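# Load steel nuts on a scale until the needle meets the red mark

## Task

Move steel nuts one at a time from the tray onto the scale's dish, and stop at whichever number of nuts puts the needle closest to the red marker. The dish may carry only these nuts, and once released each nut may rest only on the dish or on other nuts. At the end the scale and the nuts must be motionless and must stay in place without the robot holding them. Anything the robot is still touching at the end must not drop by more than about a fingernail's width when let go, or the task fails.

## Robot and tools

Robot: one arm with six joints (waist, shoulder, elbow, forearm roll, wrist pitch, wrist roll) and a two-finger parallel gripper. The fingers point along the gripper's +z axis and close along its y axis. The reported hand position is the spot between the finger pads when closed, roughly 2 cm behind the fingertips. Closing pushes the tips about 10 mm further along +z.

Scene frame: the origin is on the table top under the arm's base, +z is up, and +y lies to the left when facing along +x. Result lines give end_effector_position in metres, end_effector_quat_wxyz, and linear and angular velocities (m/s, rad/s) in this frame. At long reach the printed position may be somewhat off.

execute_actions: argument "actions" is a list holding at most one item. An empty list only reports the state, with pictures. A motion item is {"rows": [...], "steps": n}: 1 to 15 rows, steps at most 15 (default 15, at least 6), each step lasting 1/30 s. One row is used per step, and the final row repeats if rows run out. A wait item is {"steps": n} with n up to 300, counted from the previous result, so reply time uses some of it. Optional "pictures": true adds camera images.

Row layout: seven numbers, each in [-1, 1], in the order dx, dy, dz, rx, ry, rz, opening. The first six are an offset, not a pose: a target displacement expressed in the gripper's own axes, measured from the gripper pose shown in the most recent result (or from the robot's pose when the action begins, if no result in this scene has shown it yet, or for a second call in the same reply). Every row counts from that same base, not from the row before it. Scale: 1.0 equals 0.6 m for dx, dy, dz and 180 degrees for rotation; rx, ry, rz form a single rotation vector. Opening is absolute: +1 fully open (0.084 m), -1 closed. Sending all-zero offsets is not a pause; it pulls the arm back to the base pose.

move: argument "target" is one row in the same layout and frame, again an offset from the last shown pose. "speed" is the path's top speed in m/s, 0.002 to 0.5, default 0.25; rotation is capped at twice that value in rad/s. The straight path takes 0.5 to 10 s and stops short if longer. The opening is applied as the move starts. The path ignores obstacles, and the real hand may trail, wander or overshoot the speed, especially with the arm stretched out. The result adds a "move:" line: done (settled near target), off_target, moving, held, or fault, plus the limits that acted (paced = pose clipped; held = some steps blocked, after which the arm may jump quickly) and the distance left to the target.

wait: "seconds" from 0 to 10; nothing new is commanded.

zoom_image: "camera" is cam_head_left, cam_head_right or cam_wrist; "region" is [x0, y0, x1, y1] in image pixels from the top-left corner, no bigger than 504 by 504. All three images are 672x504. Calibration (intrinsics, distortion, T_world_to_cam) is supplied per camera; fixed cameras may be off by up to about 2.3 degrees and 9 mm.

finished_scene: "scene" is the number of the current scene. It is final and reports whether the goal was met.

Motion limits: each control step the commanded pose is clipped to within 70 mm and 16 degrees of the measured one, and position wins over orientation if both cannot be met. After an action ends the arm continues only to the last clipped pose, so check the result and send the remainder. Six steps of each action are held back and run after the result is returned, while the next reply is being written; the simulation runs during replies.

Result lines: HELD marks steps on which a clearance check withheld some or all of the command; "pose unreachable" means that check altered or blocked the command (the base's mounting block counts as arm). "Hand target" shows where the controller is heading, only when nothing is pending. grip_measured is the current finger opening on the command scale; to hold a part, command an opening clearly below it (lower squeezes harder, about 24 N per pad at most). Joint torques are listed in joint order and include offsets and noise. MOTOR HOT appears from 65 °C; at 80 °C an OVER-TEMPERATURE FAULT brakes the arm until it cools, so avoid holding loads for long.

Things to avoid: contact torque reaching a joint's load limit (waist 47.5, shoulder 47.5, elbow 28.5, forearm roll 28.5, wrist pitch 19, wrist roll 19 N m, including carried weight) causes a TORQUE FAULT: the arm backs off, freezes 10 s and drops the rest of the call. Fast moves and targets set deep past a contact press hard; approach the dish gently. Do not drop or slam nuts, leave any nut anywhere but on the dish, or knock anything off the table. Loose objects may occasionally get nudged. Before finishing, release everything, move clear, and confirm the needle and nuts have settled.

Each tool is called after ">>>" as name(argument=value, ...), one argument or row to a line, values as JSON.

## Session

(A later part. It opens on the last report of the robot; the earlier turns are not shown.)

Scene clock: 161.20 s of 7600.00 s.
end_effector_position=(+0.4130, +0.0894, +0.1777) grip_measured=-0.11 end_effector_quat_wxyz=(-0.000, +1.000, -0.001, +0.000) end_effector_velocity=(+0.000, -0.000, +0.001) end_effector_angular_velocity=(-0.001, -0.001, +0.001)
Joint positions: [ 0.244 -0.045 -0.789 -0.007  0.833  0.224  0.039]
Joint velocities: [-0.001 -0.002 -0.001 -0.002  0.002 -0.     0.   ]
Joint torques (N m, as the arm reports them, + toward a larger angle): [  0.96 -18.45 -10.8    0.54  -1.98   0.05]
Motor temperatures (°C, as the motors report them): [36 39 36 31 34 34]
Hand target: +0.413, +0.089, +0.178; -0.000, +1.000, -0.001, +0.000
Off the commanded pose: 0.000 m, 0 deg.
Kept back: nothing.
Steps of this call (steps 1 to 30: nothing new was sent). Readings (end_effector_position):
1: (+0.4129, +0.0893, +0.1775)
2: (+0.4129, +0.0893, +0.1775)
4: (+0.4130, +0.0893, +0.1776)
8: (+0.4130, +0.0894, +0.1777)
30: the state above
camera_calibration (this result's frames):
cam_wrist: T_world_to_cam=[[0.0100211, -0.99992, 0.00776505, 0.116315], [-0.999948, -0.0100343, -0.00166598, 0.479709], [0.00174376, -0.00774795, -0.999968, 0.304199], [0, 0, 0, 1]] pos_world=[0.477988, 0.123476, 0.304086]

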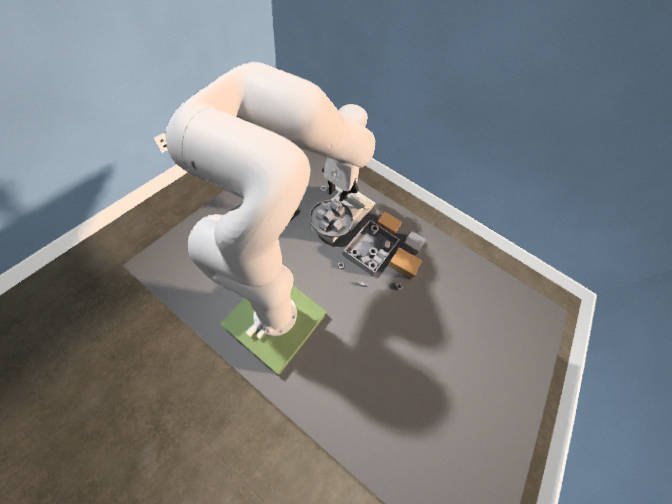

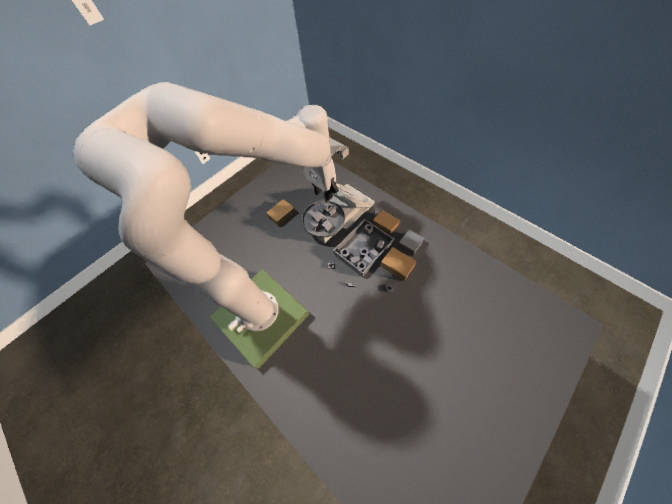

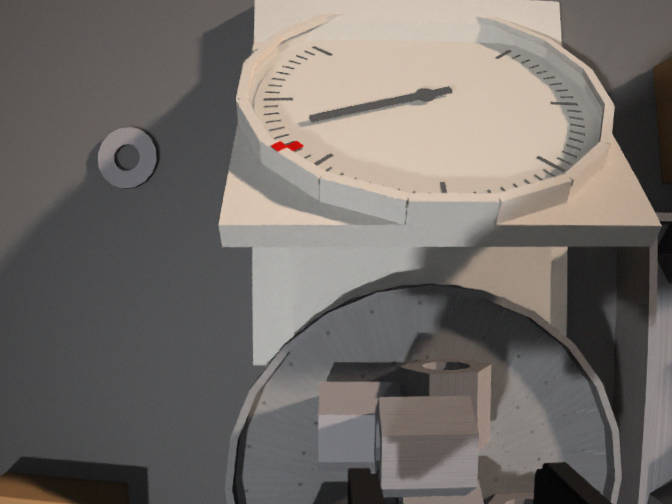

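>>> zoom_image(
  camera="cam_wrist",
  region=[240, 40, 460, 200],
)

Region (240, 40, 460, 200) of cam_wrist's 672x504 image, scaled by 2.291, with more detail than that image has; it fills the top 367 rows of this view, and the rest is white.

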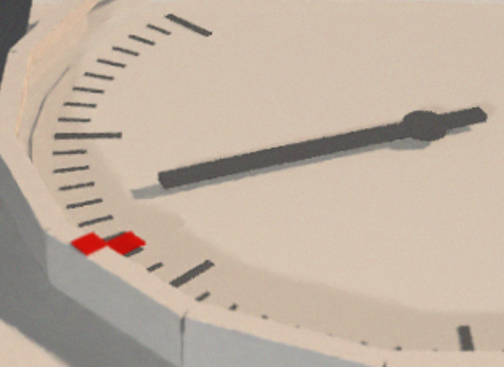

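>>> move(
  target=[0.203,0.056,0.004,0,-0.194,0,-0.1],
  speed=0.15,
)

Scene clock: 165.07 s of 7600.00 s.
end_effector_position=(+0.5347, +0.0551, +0.1757) grip_measured=-0.11 end_effector_quat_wxyz=(-0.001, +0.954, -0.001, -0.299) end_effector_velocity=(+0.002, +0.000, +0.001) end_effector_angular_velocity=(-0.001, +0.020, -0.001)
Joint positions: [ 0.107  0.98  -2.319  0.048  1.942  0.088  0.039]
Joint velocities: [-0.001  0.056 -0.097  0.002  0.061  0.003 -0.   ]
Joint torques (N m, as the arm reports them, + toward a larger angle): [  0.76 -34.7  -10.82   0.61  -0.36  -0.14]
Motor temperatures (°C, as the motors report them): [36 39 36 31 34 34]
Hand target: +0.535, +0.055, +0.176; -0.001, +0.954, -0.001, -0.300
Off the commanded pose: 0.001 m, 0 deg.
Kept back: nothing.
move: done
camera_calibration (this result's frames):
cam_wrist: T_world_to_cam=[[0.0112664, -0.999935, -0.00151845, 0.0817776], [-0.822174, -0.0101278, 0.569146, 0.405666], [-0.569125, -0.00516381, -0.822235, 0.575504], [0, 0, 0, 1]] pos_world=[0.660141, 0.0888526, 0.24244]

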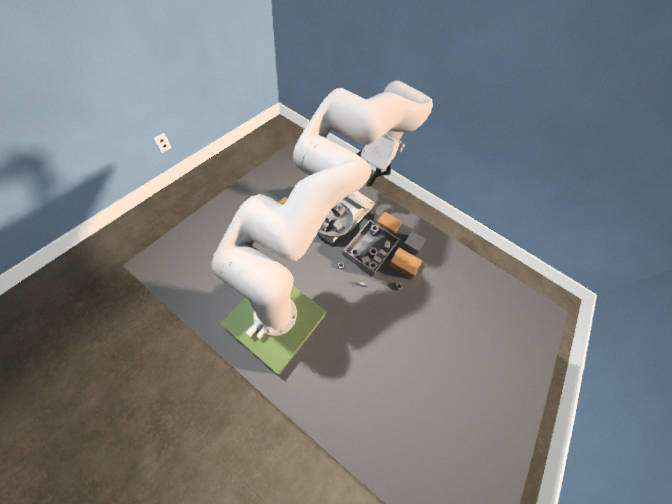

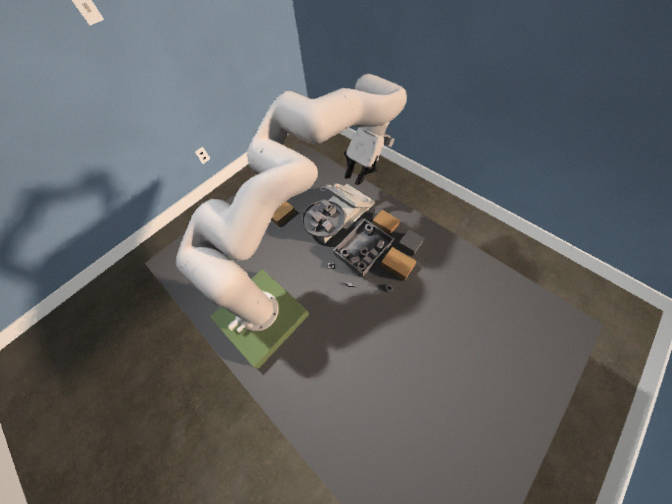

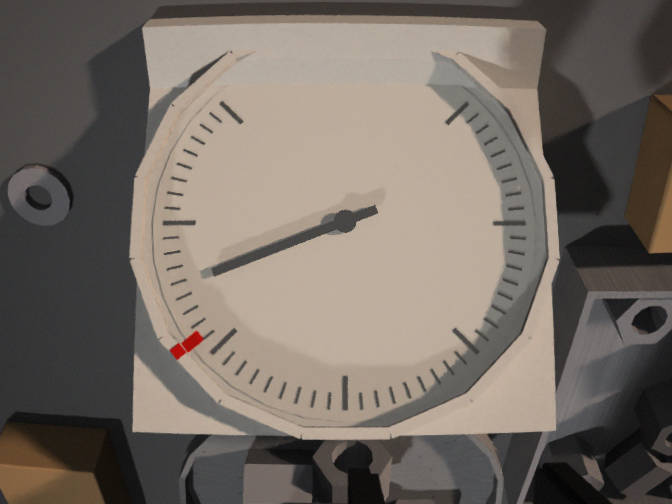

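>>> zoom_image(
  camera="cam_wrist",
  region=[140, 190, 380, 420],
)

Region (140, 190, 380, 420) of cam_wrist's 672x504 image, scaled by 2.100, with more detail than that image has; it fills the top 483 rows of this view, and the rest is white.

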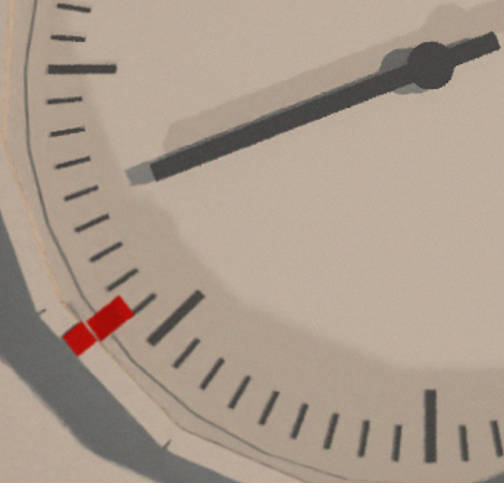

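>>> move(
  target=[-0.1516,-0.0573,0.1373,0,0.1935,0,-0.1],
  speed=0.15,
)

Scene clock: 169.67 s of 7600.00 s.
end_effector_position=(+0.4131, +0.0902, +0.1597) grip_measured=-0.11 end_effector_quat_wxyz=(-0.000, +1.000, -0.001, +0.000) end_effector_velocity=(-0.000, +0.001, +0.000) end_effector_angular_velocity=(+0.000, -0.011, -0.001)
Joint positions: [ 0.245 -0.01  -0.769 -0.007  0.778  0.225  0.039]
Joint velocities: [ 0.003 -0.008  0.011 -0.003 -0.013  0.006 -0.   ]
Joint torques (N m, as the arm reports them, + toward a larger angle): [  0.83 -18.51 -10.61   0.33  -2.15  -0.19]
Motor temperatures (°C, as the motors report them): [36 39 36 31 34 34]
Hand target: +0.413, +0.090, +0.160; -0.000, +1.000, -0.001, +0.001
Off the commanded pose: 0.000 m, 0 deg.
Kept back: nothing.
move: done
camera_calibration (this result's frames):
cam_wrist: T_world_to_cam=[[0.00999969, -0.999923, 0.00737915, 0.117363], [-0.999948, -0.0100139, -0.00188678, 0.479824], [0.00196053, -0.0073599, -0.999971, 0.286012], [0, 0, 0, 1]] pos_world=[0.478065, 0.124264, 0.286043]

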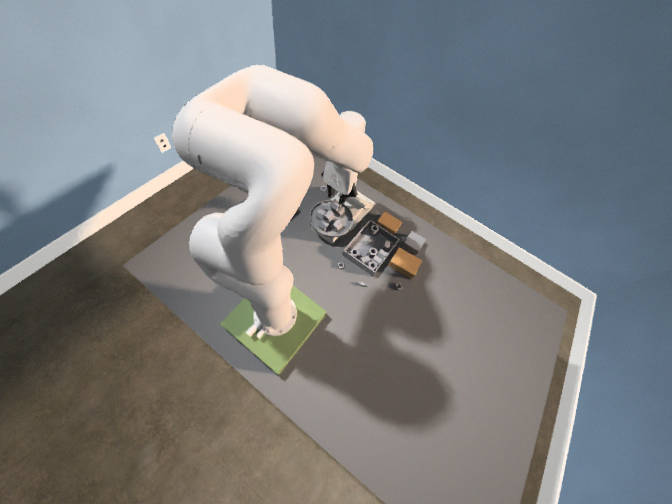

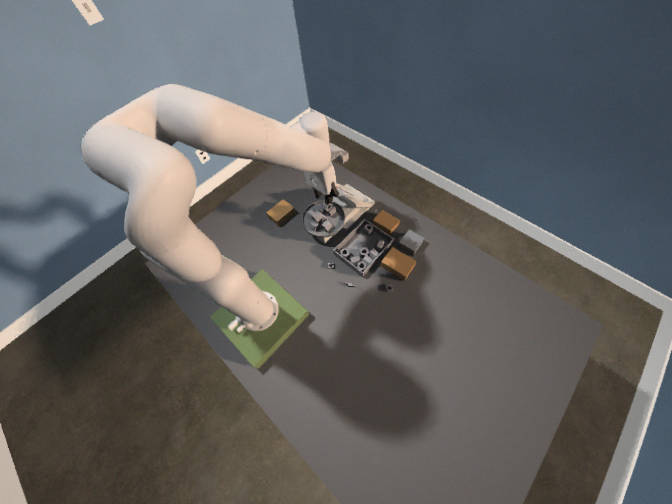

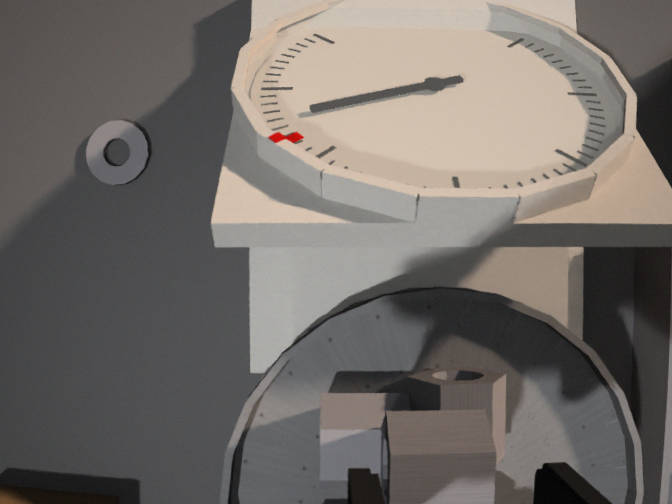

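>>> move(
  target=[0,0.0012,0.05,0,0,0,-0.1],
  speed=0.03,
)

>>> execute_actions(
  actions=[
    {"rows": [[0,0,0,0,0,0,-0.15],[0,0,0,0,0,0,-0.19],[0,0,0,0,0,0,-0.23],[0,0,0,0,0,0,-0.27],[0,0,0,0,0,0,-0.30],[0,0,0,0,0,0,-0.33],[0,0,0,0,0,0,-0.36],[0,0,0,0,0,0,-0.40],[0,0,0,0,0,0,-0.45],[0,0,0,0,0,0,-0.5],[0,0,0,0,0,0,-0.55],[0,0,0,0,0,0,-0.6],[0,0,0,0,0,0,-0.65],[0,0,0,0,0,0,-0.7],[0,0,0,0,0,0,-0.7]], "steps": 15},
  ],
)

>>> move(
  target=[0,0,-0.04,0,0,0,-0.7],
  speed=0.03,
)

>>> zoom_image(
  camera="cam_head_right",
  region=[290, 180, 430, 290],
)

Scene clock: 171.27 s of 7600.00 s.
end_effector_position=(+0.4132, +0.0896, +0.1299) grip_measured=-0.11 end_effector_quat_wxyz=(-0.000, +1.000, -0.001, +0.000) end_effector_velocity=(+0.000, +0.000, -0.001) end_effector_angular_velocity=(+0.000, -0.002, +0.000)
Joint positions: [ 0.243  0.054 -0.743 -0.008  0.687  0.224  0.039]
Joint velocities: [-0.     0.002  0.001 -0.001 -0.005  0.    -0.   ]
Joint torques (N m, as the arm reports them, + toward a larger angle): [  0.82 -19.13  -9.98   0.38  -2.01  -0.06]
Motor temperatures (°C, as the motors report them): [36 39 36 31 34 34]
Hand target: +0.413, +0.090, +0.130; -0.000, +1.000, -0.001, +0.000
Off the commanded pose: 0.000 m, 0 deg.
Kept back: nothing.
move: done
camera_calibration (this result's frames):
cam_wrist: T_world_to_cam=[[0.0101306, -0.999923, 0.00719115, 0.116966], [-0.999946, -0.0101456, -0.00205535, 0.479859], [0.00212815, -0.00716994, -0.999972, 0.256174], [0, 0, 0, 1]] pos_world=[0.478103, 0.123662, 0.256312]

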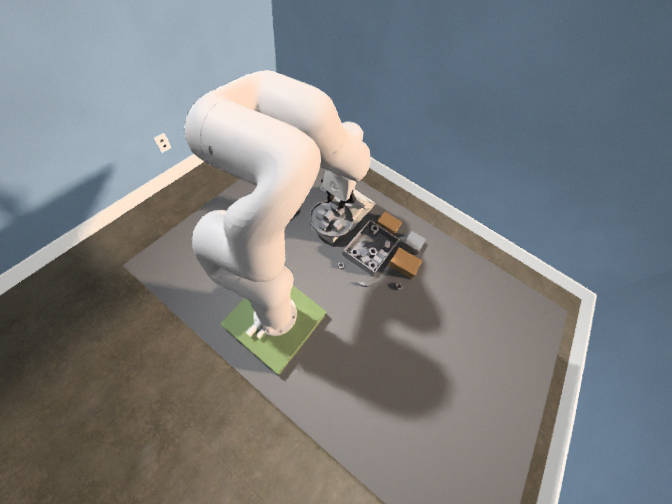

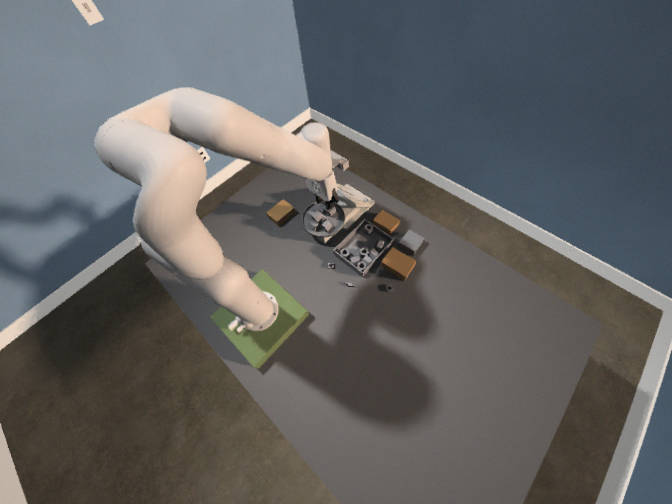

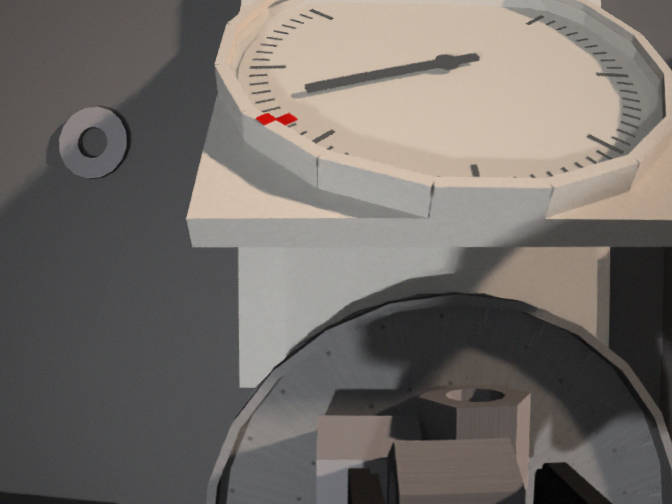

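Scene clock: 171.57 s of 7600.00 s.
end_effector_position=(+0.4132, +0.0896, +0.1300) grip_measured=-0.34 end_effector_quat_wxyz=(-0.000, +1.000, -0.001, +0.000) end_effector_velocity=(+0.001, +0.001, +0.001) end_effector_angular_velocity=(+0.001, -0.003, +0.001)
Joint positions: [ 0.243  0.054 -0.743 -0.008  0.687  0.224  0.029]
Joint velocities: [ 0.001 -0.001 -0.     0.    -0.002 -0.    -0.   ]
Joint torques (N m, as the arm reports them, + toward a larger angle): [  0.96 -19.17  -9.99   0.48  -2.18   0.03]
Motor temperatures (°C, as the motors report them): [36 39 36 31 34 34]
Steps of this call (steps 1 to 9: the first 9 steps of this action). Readings (end_effector_position):
1: (+0.4132, +0.0896, +0.1299)
2: (+0.4132, +0.0896, +0.1299)
4: (+0.4132, +0.0896, +0.1299)
8: (+0.4132, +0.0896, +0.1300)
9: the state above

Scene clock: 172.93 s of 7600.00 s.
end_effector_position=(+0.4131, +0.0895, +0.1537) grip_measured=-0.34 end_effector_quat_wxyz=(-0.000, +1.000, -0.001, +0.000) end_effector_velocity=(-0.000, -0.000, +0.001) end_effector_angular_velocity=(-0.000, +0.002, -0.000)
Joint positions: [ 0.243  0.002 -0.763 -0.007  0.759  0.224  0.029]
Joint velocities: [-0.    -0.003 -0.002  0.     0.007 -0.     0.   ]
Joint torques (N m, as the arm reports them, + toward a larger angle): [  1.32 -19.29 -10.63   0.41  -2.25  -0.02]
Motor temperatures (°C, as the motors report them): [36 39 36 31 34 34]
Hand target: +0.413, +0.089, +0.154; -0.000, +1.000, -0.001, +0.000
Off your previous action's commanded pose: 0.000 m, 0 deg at its last step (step 6 of this call).
Off the commanded pose: 0.000 m, 0 deg.
Kept back: nothing.
move: done
camera_calibration (this result's frames):
cam_wrist: T_world_to_cam=[[0.00999292, -0.999923, 0.00735411, 0.116698], [-0.999948, -0.0100073, -0.00192285, 0.479814], [0.0019963, -0.00733451, -0.999971, 0.280008], [0, 0, 0, 1]] pos_world=[0.478064, 0.123545, 0.280064]

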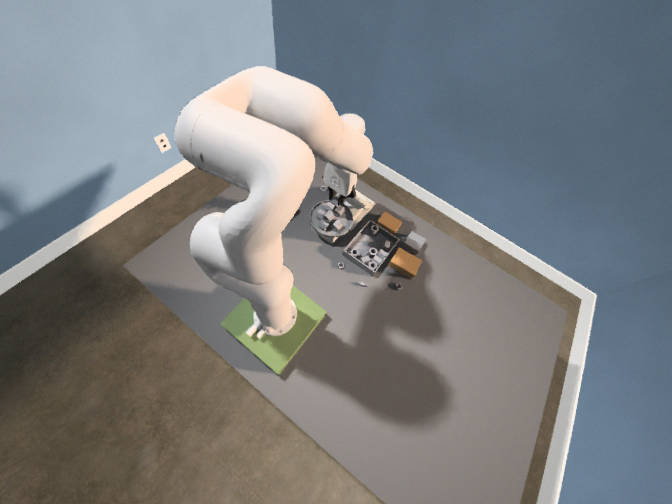

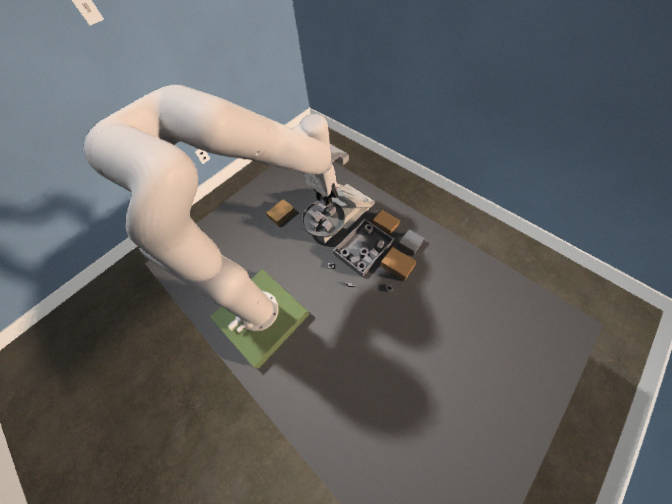

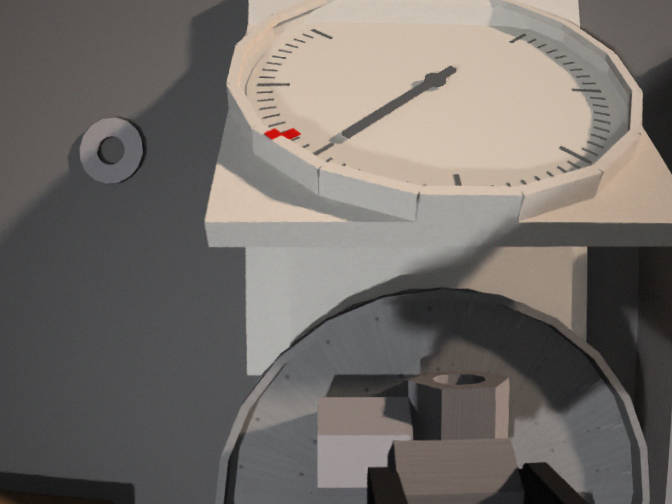

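Region (290, 180, 430, 290) of cam_head_right's 672x504 image, scaled by 3.600, with more detail than that image has; it fills the top 396 rows of this view, and the rest is white.

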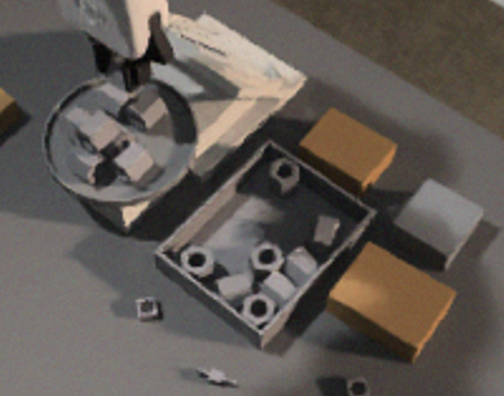

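>>> move(
  target=[0.03,0.2575,0.0,0,0,0,-0.7],
  speed=0.15,
)

Scene clock: 174.70 s of 7600.00 s.
end_effector_position=(+0.4302, -0.0644, +0.1533) grip_measured=-0.34 end_effector_quat_wxyz=(-0.001, +1.000, -0.001, +0.000) end_effector_velocity=(-0.000, -0.002, -0.000) end_effector_angular_velocity=(+0.000, +0.001, -0.000)
Joint positions: [-0.12   0.038 -0.807 -0.005  0.767 -0.142  0.029]
Joint velocities: [-0.005  0.002 -0.002  0.     0.001 -0.004  0.   ]
Joint torques (N m, as the arm reports them, + toward a larger angle): [  0.4  -19.95 -10.69   0.41  -2.23  -0.07]
Motor temperatures (°C, as the motors report them): [36 39 36 31 34 34]
Hand target: +0.430, -0.065, +0.153; -0.001, +1.000, -0.001, +0.000
Off the commanded pose: 0.001 m, 0 deg.
Kept back: nothing.
move: done
camera_calibration (this result's frames):
cam_wrist: T_world_to_cam=[[0.0103, -0.999928, 0.0061924, -0.0373405], [-0.999946, -0.0103085, -0.00134708, 0.495241], [0.00141082, -0.0061782, -0.99998, 0.278756], [0, 0, 0, 1]] pos_world=[0.495206, -0.0305104, 0.279648]

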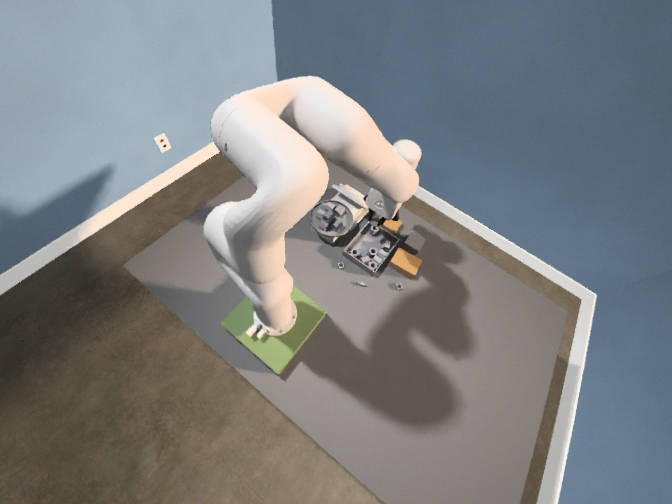

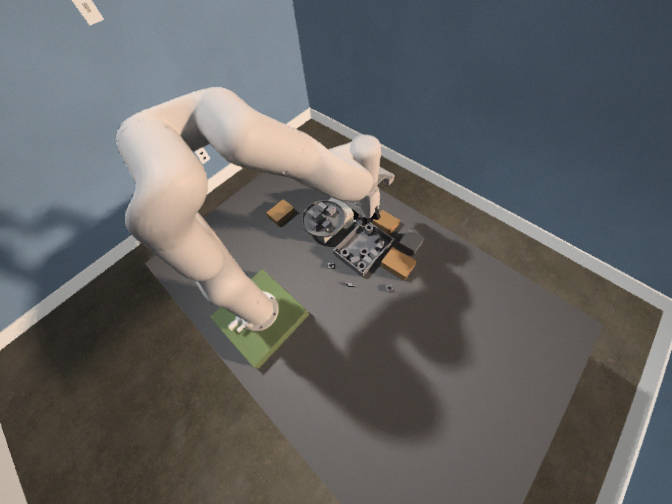

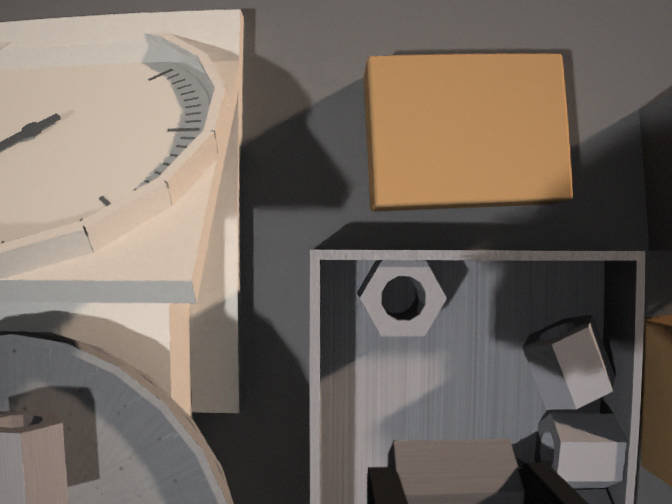

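>>> move(
  target=[0.013,0.004,0.16,0,0,0,-0.7],
  speed=0.1,
)

Scene clock: 176.37 s of 7600.00 s.
end_effector_position=(+0.4383, -0.0664, +0.0578) grip_measured=-0.34 end_effector_quat_wxyz=(-0.001, +1.000, -0.000, +0.000) end_effector_velocity=(-0.000, -0.000, -0.002) end_effector_angular_velocity=(-0.000, +0.002, +0.001)
Joint positions: [-0.123  0.292 -0.797 -0.006  0.501 -0.144  0.029]
Joint velocities: [-0.001  0.006 -0.    -0.001 -0.004 -0.    -0.   ]
Joint torques (N m, as the arm reports them, + toward a larger angle): [  0.35 -22.69  -9.17   0.28  -2.14   0.01]
Motor temperatures (°C, as the motors report them): [36 39 36 31 34 34]
Hand target: +0.438, -0.066, +0.057; -0.001, +1.000, -0.000, +0.000
Off the commanded pose: 0.001 m, 0 deg.
Kept back: nothing.
move: done
camera_calibration (this result's frames):
cam_wrist: T_world_to_cam=[[0.0106387, -0.999926, 0.00584376, -0.0389598], [-0.999941, -0.0106513, -0.00213769, 0.503202], [0.00219978, -0.00582067, -0.999981, 0.182949], [0, 0, 0, 1]] pos_world=[0.503185, -0.0325323, 0.184249]

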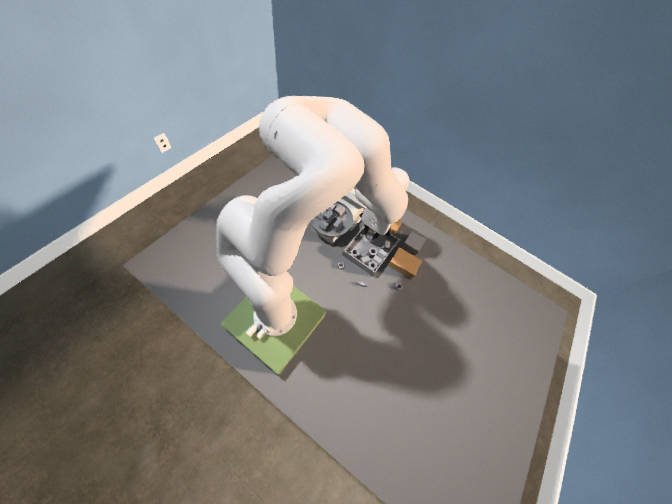

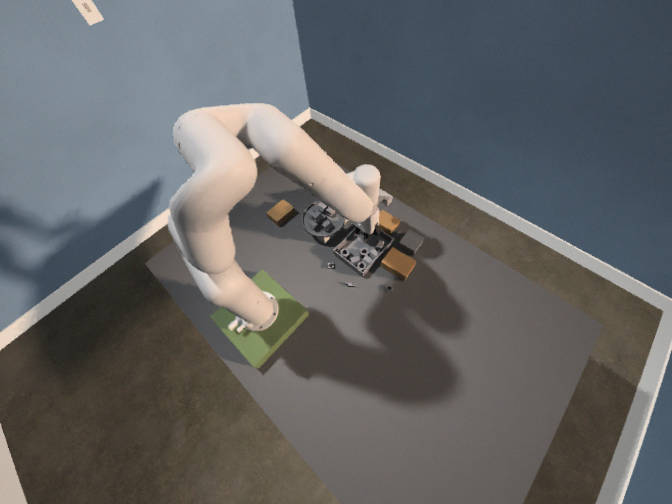

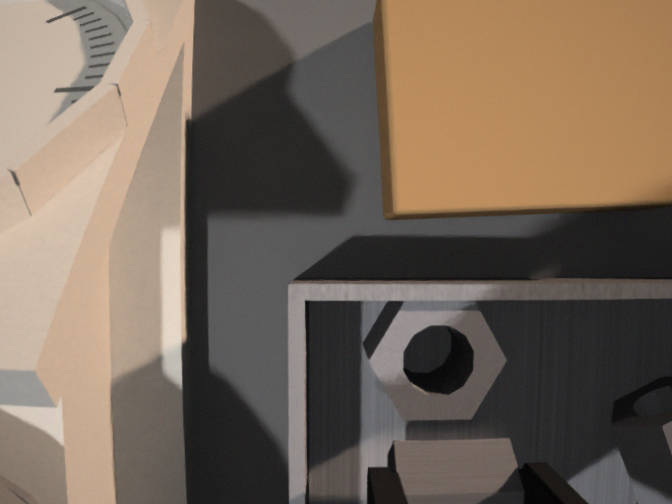

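>>> move(
  target=[-0.005,0,0.02,0,0,0,-0.7],
  speed=0.015,
)

Scene clock: 177.67 s of 7600.00 s.
end_effector_position=(+0.4353, -0.0664, +0.0460) grip_measured=-0.34 end_effector_quat_wxyz=(-0.001, +1.000, -0.000, +0.000) end_effector_velocity=(+0.002, -0.000, -0.000) end_effector_angular_velocity=(-0.001, -0.005, +0.001)
Joint positions: [-0.124  0.319 -0.787 -0.006  0.465 -0.145  0.029]
Joint velocities: [ 0.     0.003 -0.001 -0.001 -0.007 -0.001 -0.   ]
Joint torques (N m, as the arm reports them, + toward a larger angle): [  0.95 -22.58  -8.74   0.53  -2.38   0.05]
Motor temperatures (°C, as the motors report them): [36 39 36 31 34 34]
Hand target: +0.435, -0.066, +0.046; -0.001, +1.000, -0.000, +0.000
Off the commanded pose: 0.000 m, 0 deg.
Kept back: nothing.
move: done
camera_calibration (this result's frames):
cam_wrist: T_world_to_cam=[[0.0106739, -0.999926, 0.00576254, -0.0387946], [-0.999941, -0.0106861, -0.00208594, 0.500214], [0.00214737, -0.00573993, -0.999981, 0.17113], [0, 0, 0, 1]] pos_world=[0.500231, -0.0324642, 0.172394]

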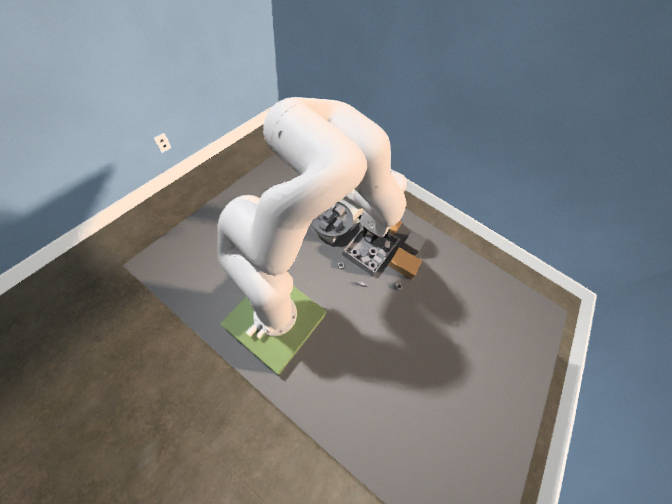

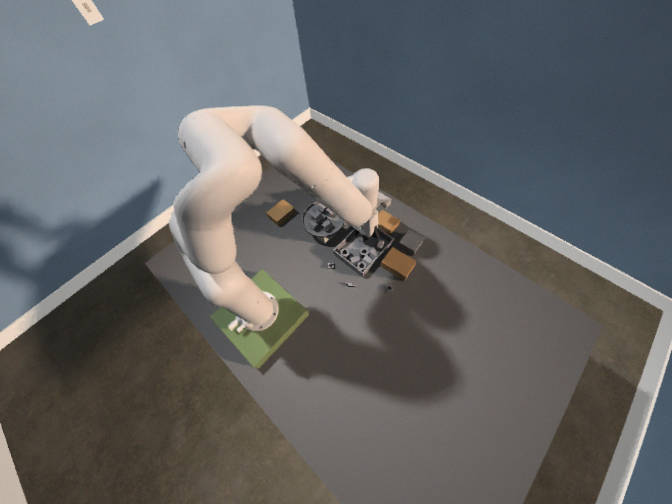

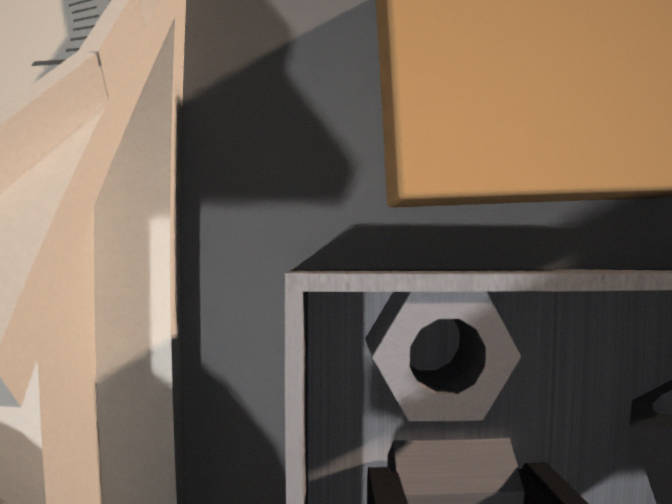

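>>> move(
  target=[0,0,0.003,0,0,0,-0.7],
  speed=0.004,
)

Scene clock: 178.60 s of 7600.00 s.
end_effector_position=(+0.4355, -0.0664, +0.0443) grip_measured=-0.34 end_effector_quat_wxyz=(-0.001, +1.000, -0.000, +0.001) end_effector_velocity=(+0.001, -0.000, +0.001) end_effector_angular_velocity=(-0.000, -0.003, -0.001)
Joint positions: [-0.124  0.323 -0.787 -0.006  0.461 -0.145  0.029]
Joint velocities: [-0.    -0.    -0.002  0.    -0.001  0.     0.   ]
Joint torques (N m, as the arm reports them, + toward a larger angle): [  0.42 -22.25  -8.67   0.5   -2.32   0.01]
Motor temperatures (°C, as the motors report them): [36 39 36 31 34 34]
Hand target: +0.435, -0.066, +0.044; -0.001, +1.000, -0.000, +0.000
Off the commanded pose: 0.000 m, 0 deg.
Kept back: nothing.
move: done
camera_calibration (this result's frames):
cam_wrist: T_world_to_cam=[[0.01068, -0.999926, 0.00579944, -0.0387969], [-0.99994, -0.0106939, -0.00236695, 0.500333], [0.00242879, -0.00577381, -0.99998, 0.16937], [0, 0, 0, 1]] pos_world=[0.500306, -0.0324657, 0.170776]

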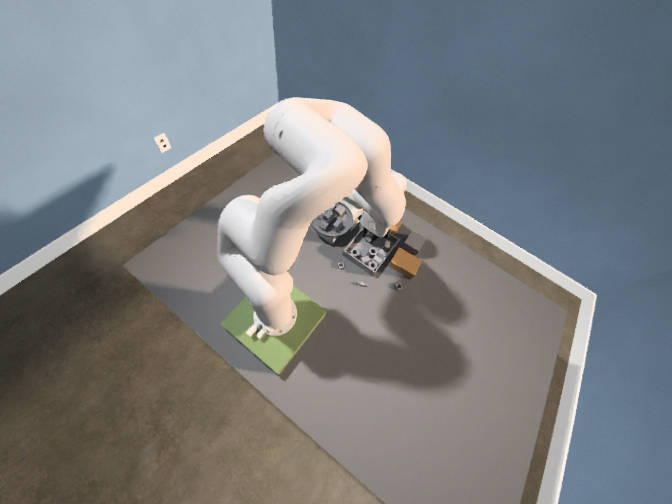

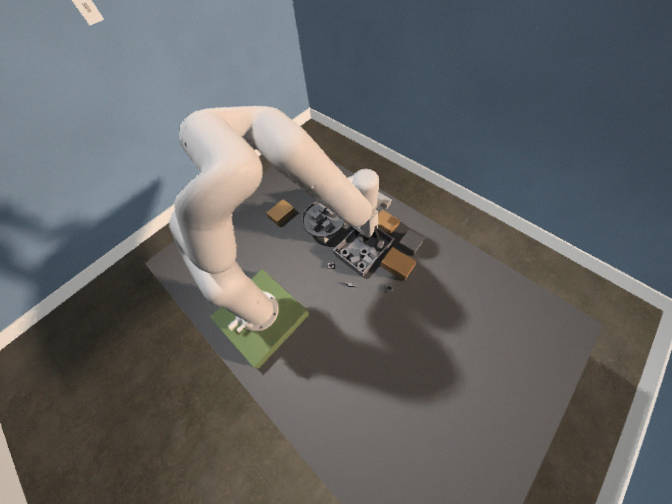

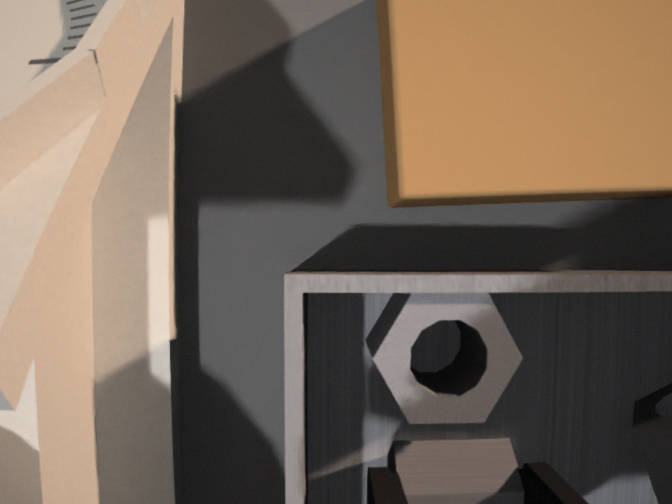

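>>> move(
  target=[0,0,0.0013,0,0,0,-0.7],
  speed=0.003,
)

Scene clock: 179.53 s of 7600.00 s.
end_effector_position=(+0.4357, -0.0664, +0.0440) grip_measured=-0.34 end_effector_quat_wxyz=(-0.001, +1.000, -0.000, +0.001) end_effector_velocity=(+0.000, -0.000, +0.000) end_effector_angular_velocity=(+0.000, -0.002, -0.000)
Joint positions: [-0.124  0.325 -0.788 -0.006  0.459 -0.145  0.029]
Joint velocities: [-0.    -0.    -0.     0.001 -0.001 -0.001  0.   ]
Joint torques (N m, as the arm reports them, + toward a larger angle): [  0.8  -18.56  -8.22   0.47  -3.23   0.12]
Motor temperatures (°C, as the motors report them): [36 39 36 31 34 34]
Hand target: +0.435, -0.066, +0.044; -0.001, +1.000, -0.000, +0.001
Off the commanded pose: 0.001 m, 0 deg.
Kept back: nothing.
move: done
camera_calibration (this result's frames):
cam_wrist: T_world_to_cam=[[0.0107051, -0.999925, 0.00592072, -0.0388394], [-0.999938, -0.0107239, -0.0031483, 0.50065], [0.00321155, -0.00588665, -0.999978, 0.16873], [0, 0, 0, 1]] pos_world=[0.500493, -0.0324743, 0.170533]

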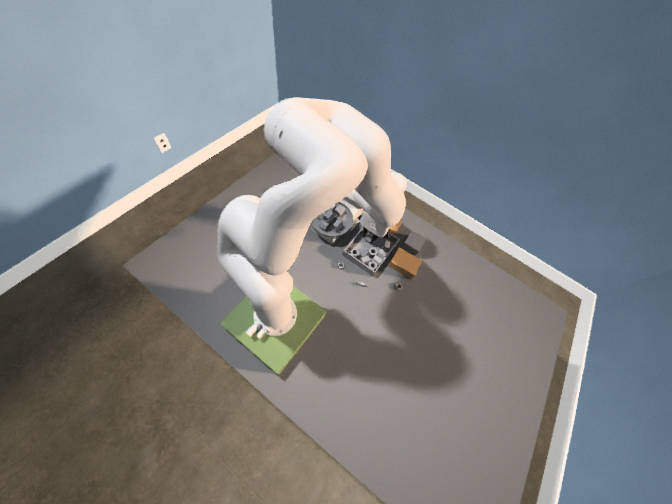

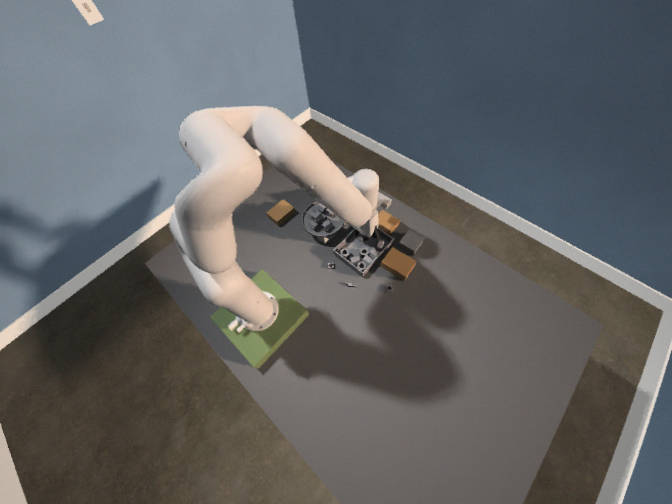

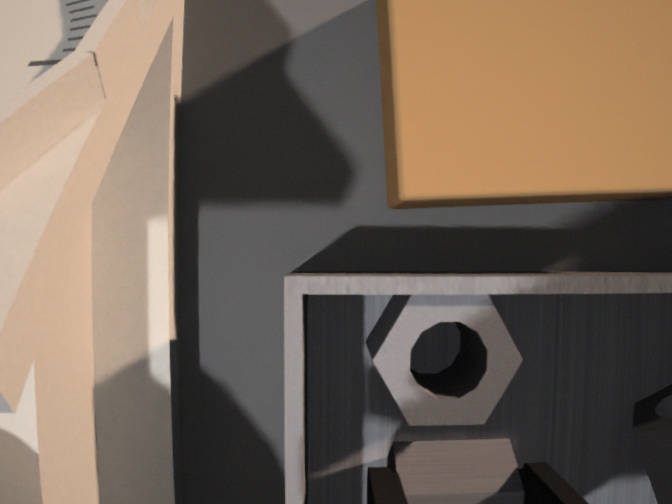

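Contact. Release and lift.

>>> execute_actions(
  actions=[
    {"rows": [[0,0,-0.0003,0,0,0,-0.6],[0,0,-0.0003,0,0,0,-0.5],[0,0,-0.0003,0,0,0,-0.44],[0,0,-0.0003,0,0,0,-0.4],[0,0,-0.0003,0,0,0,-0.37],[0,0,-0.0003,0,0,0,-0.34],[0,0,-0.0003,0,0,0,-0.31],[0,0,-0.0003,0,0,0,-0.28],[0,0,-0.0003,0,0,0,-0.25],[0,0,-0.0003,0,0,0,-0.22],[0,0,-0.0003,0,0,0,-0.19],[0,0,-0.0003,0,0,0,-0.16],[0,0,-0.0003,0,0,0,-0.15],[0,0,-0.0003,0,0,0,-0.15],[0,0,-0.0003,0,0,0,-0.15]], "steps": 15},
  ],
)

>>> move(
  target=[0,0,-0.15,0,0,0,-0.15],
  speed=0.1,
)

>>> zoom_image(
  camera="cam_head_right",
  region=[290, 180, 430, 290],
)

Scene clock: 180.17 s of 7600.00 s.
end_effector_position=(+0.4357, -0.0664, +0.0438) grip_measured=-0.31 end_effector_quat_wxyz=(-0.001, +1.000, -0.000, +0.001) end_effector_velocity=(-0.008, +0.000, -0.014) end_effector_angular_velocity=(+0.003, +0.023, +0.000)
Joint positions: [-0.124  0.325 -0.788 -0.006  0.459 -0.145  0.031]
Joint velocities: [-0.002  0.031  0.005 -0.001 -0.013 -0.001  0.036]
Joint torques (N m, as the arm reports them, + toward a larger angle): [  0.82 -22.2   -7.79   0.49  -1.95   0.12]
Motor temperatures (°C, as the motors report them): [36 39 36 31 34 34]
Steps of this call (steps 1 to 10: nothing new was sent; steps 11 to 19: the first 9 steps of this action). Readings (end_effector_position):
11: (+0.4358, -0.0664, +0.0439)
12: (+0.4358, -0.0664, +0.0440)
14: (+0.4357, -0.0664, +0.0440)
18: (+0.4357, -0.0664, +0.0440)
19: the state above

Scene clock: 181.90 s of 7600.00 s.
end_effector_position=(+0.4352, -0.0668, +0.1334) grip_measured=-0.16 end_effector_quat_wxyz=(-0.001, +1.000, -0.001, +0.000) end_effector_velocity=(+0.001, +0.000, +0.003) end_effector_angular_velocity=(+0.001, -0.001, -0.001)
Joint positions: [-0.124  0.095 -0.81  -0.005  0.712 -0.145  0.037]
Joint velocities: [ 0.    -0.004 -0.004  0.002  0.007 -0.001 -0.   ]
Joint torques (N m, as the arm reports them, + toward a larger angle): [  0.96 -20.52 -10.22   0.24  -2.14  -0.11]
Motor temperatures (°C, as the motors report them): [36 39 36 31 34 34]
Hand target: +0.435, -0.067, +0.134; -0.001, +1.000, -0.001, +0.001
Off your previous action's commanded pose: 0.001 m, 0 deg at its last step (step 6 of this call).
Off the commanded pose: 0.001 m, 0 deg.
Kept back: nothing.
move: done
camera_calibration (this result's frames):
cam_wrist: T_world_to_cam=[[0.0103904, -0.999927, 0.00618784, -0.0396371], [-0.999944, -0.0104027, -0.00196657, 0.500228], [0.00203079, -0.00616706, -0.999979, 0.258566], [0, 0, 0, 1]] pos_world=[0.500086, -0.0328359, 0.25979]

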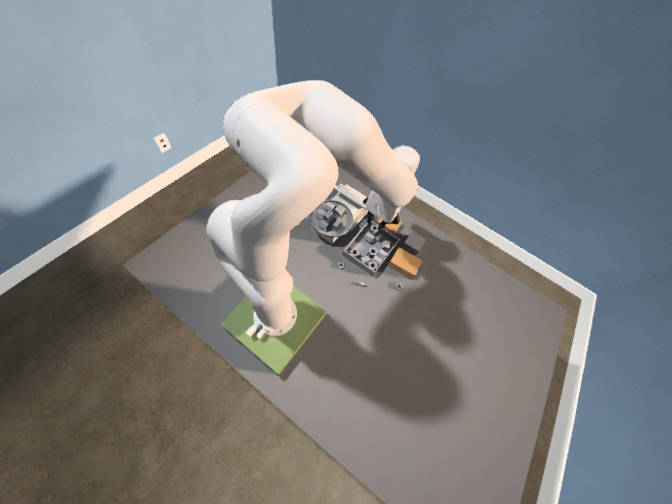

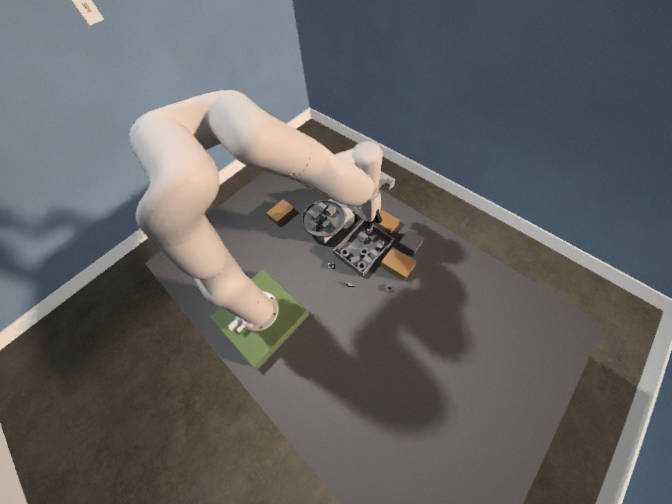

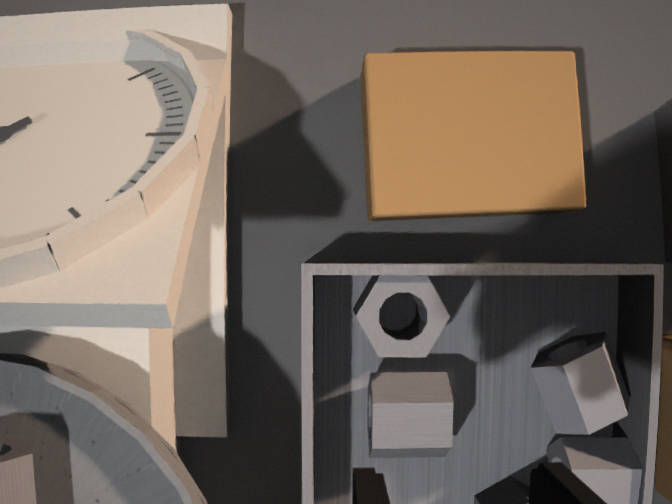

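Region (290, 180, 430, 290) of cam_head_right's 672x504 image, scaled by 3.600, with more detail than that image has; it fills the top 396 rows of this view, and the rest is white.

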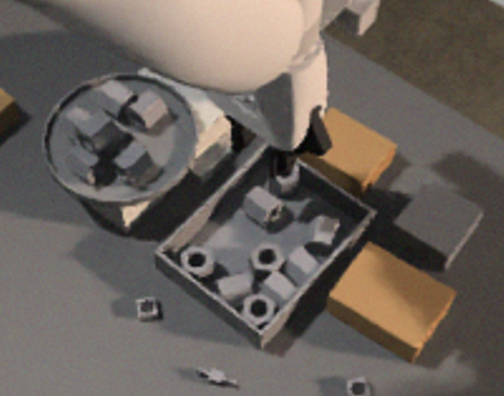

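>>> finished_scene(
  scene=2,
)

The scene is finished: the task was done.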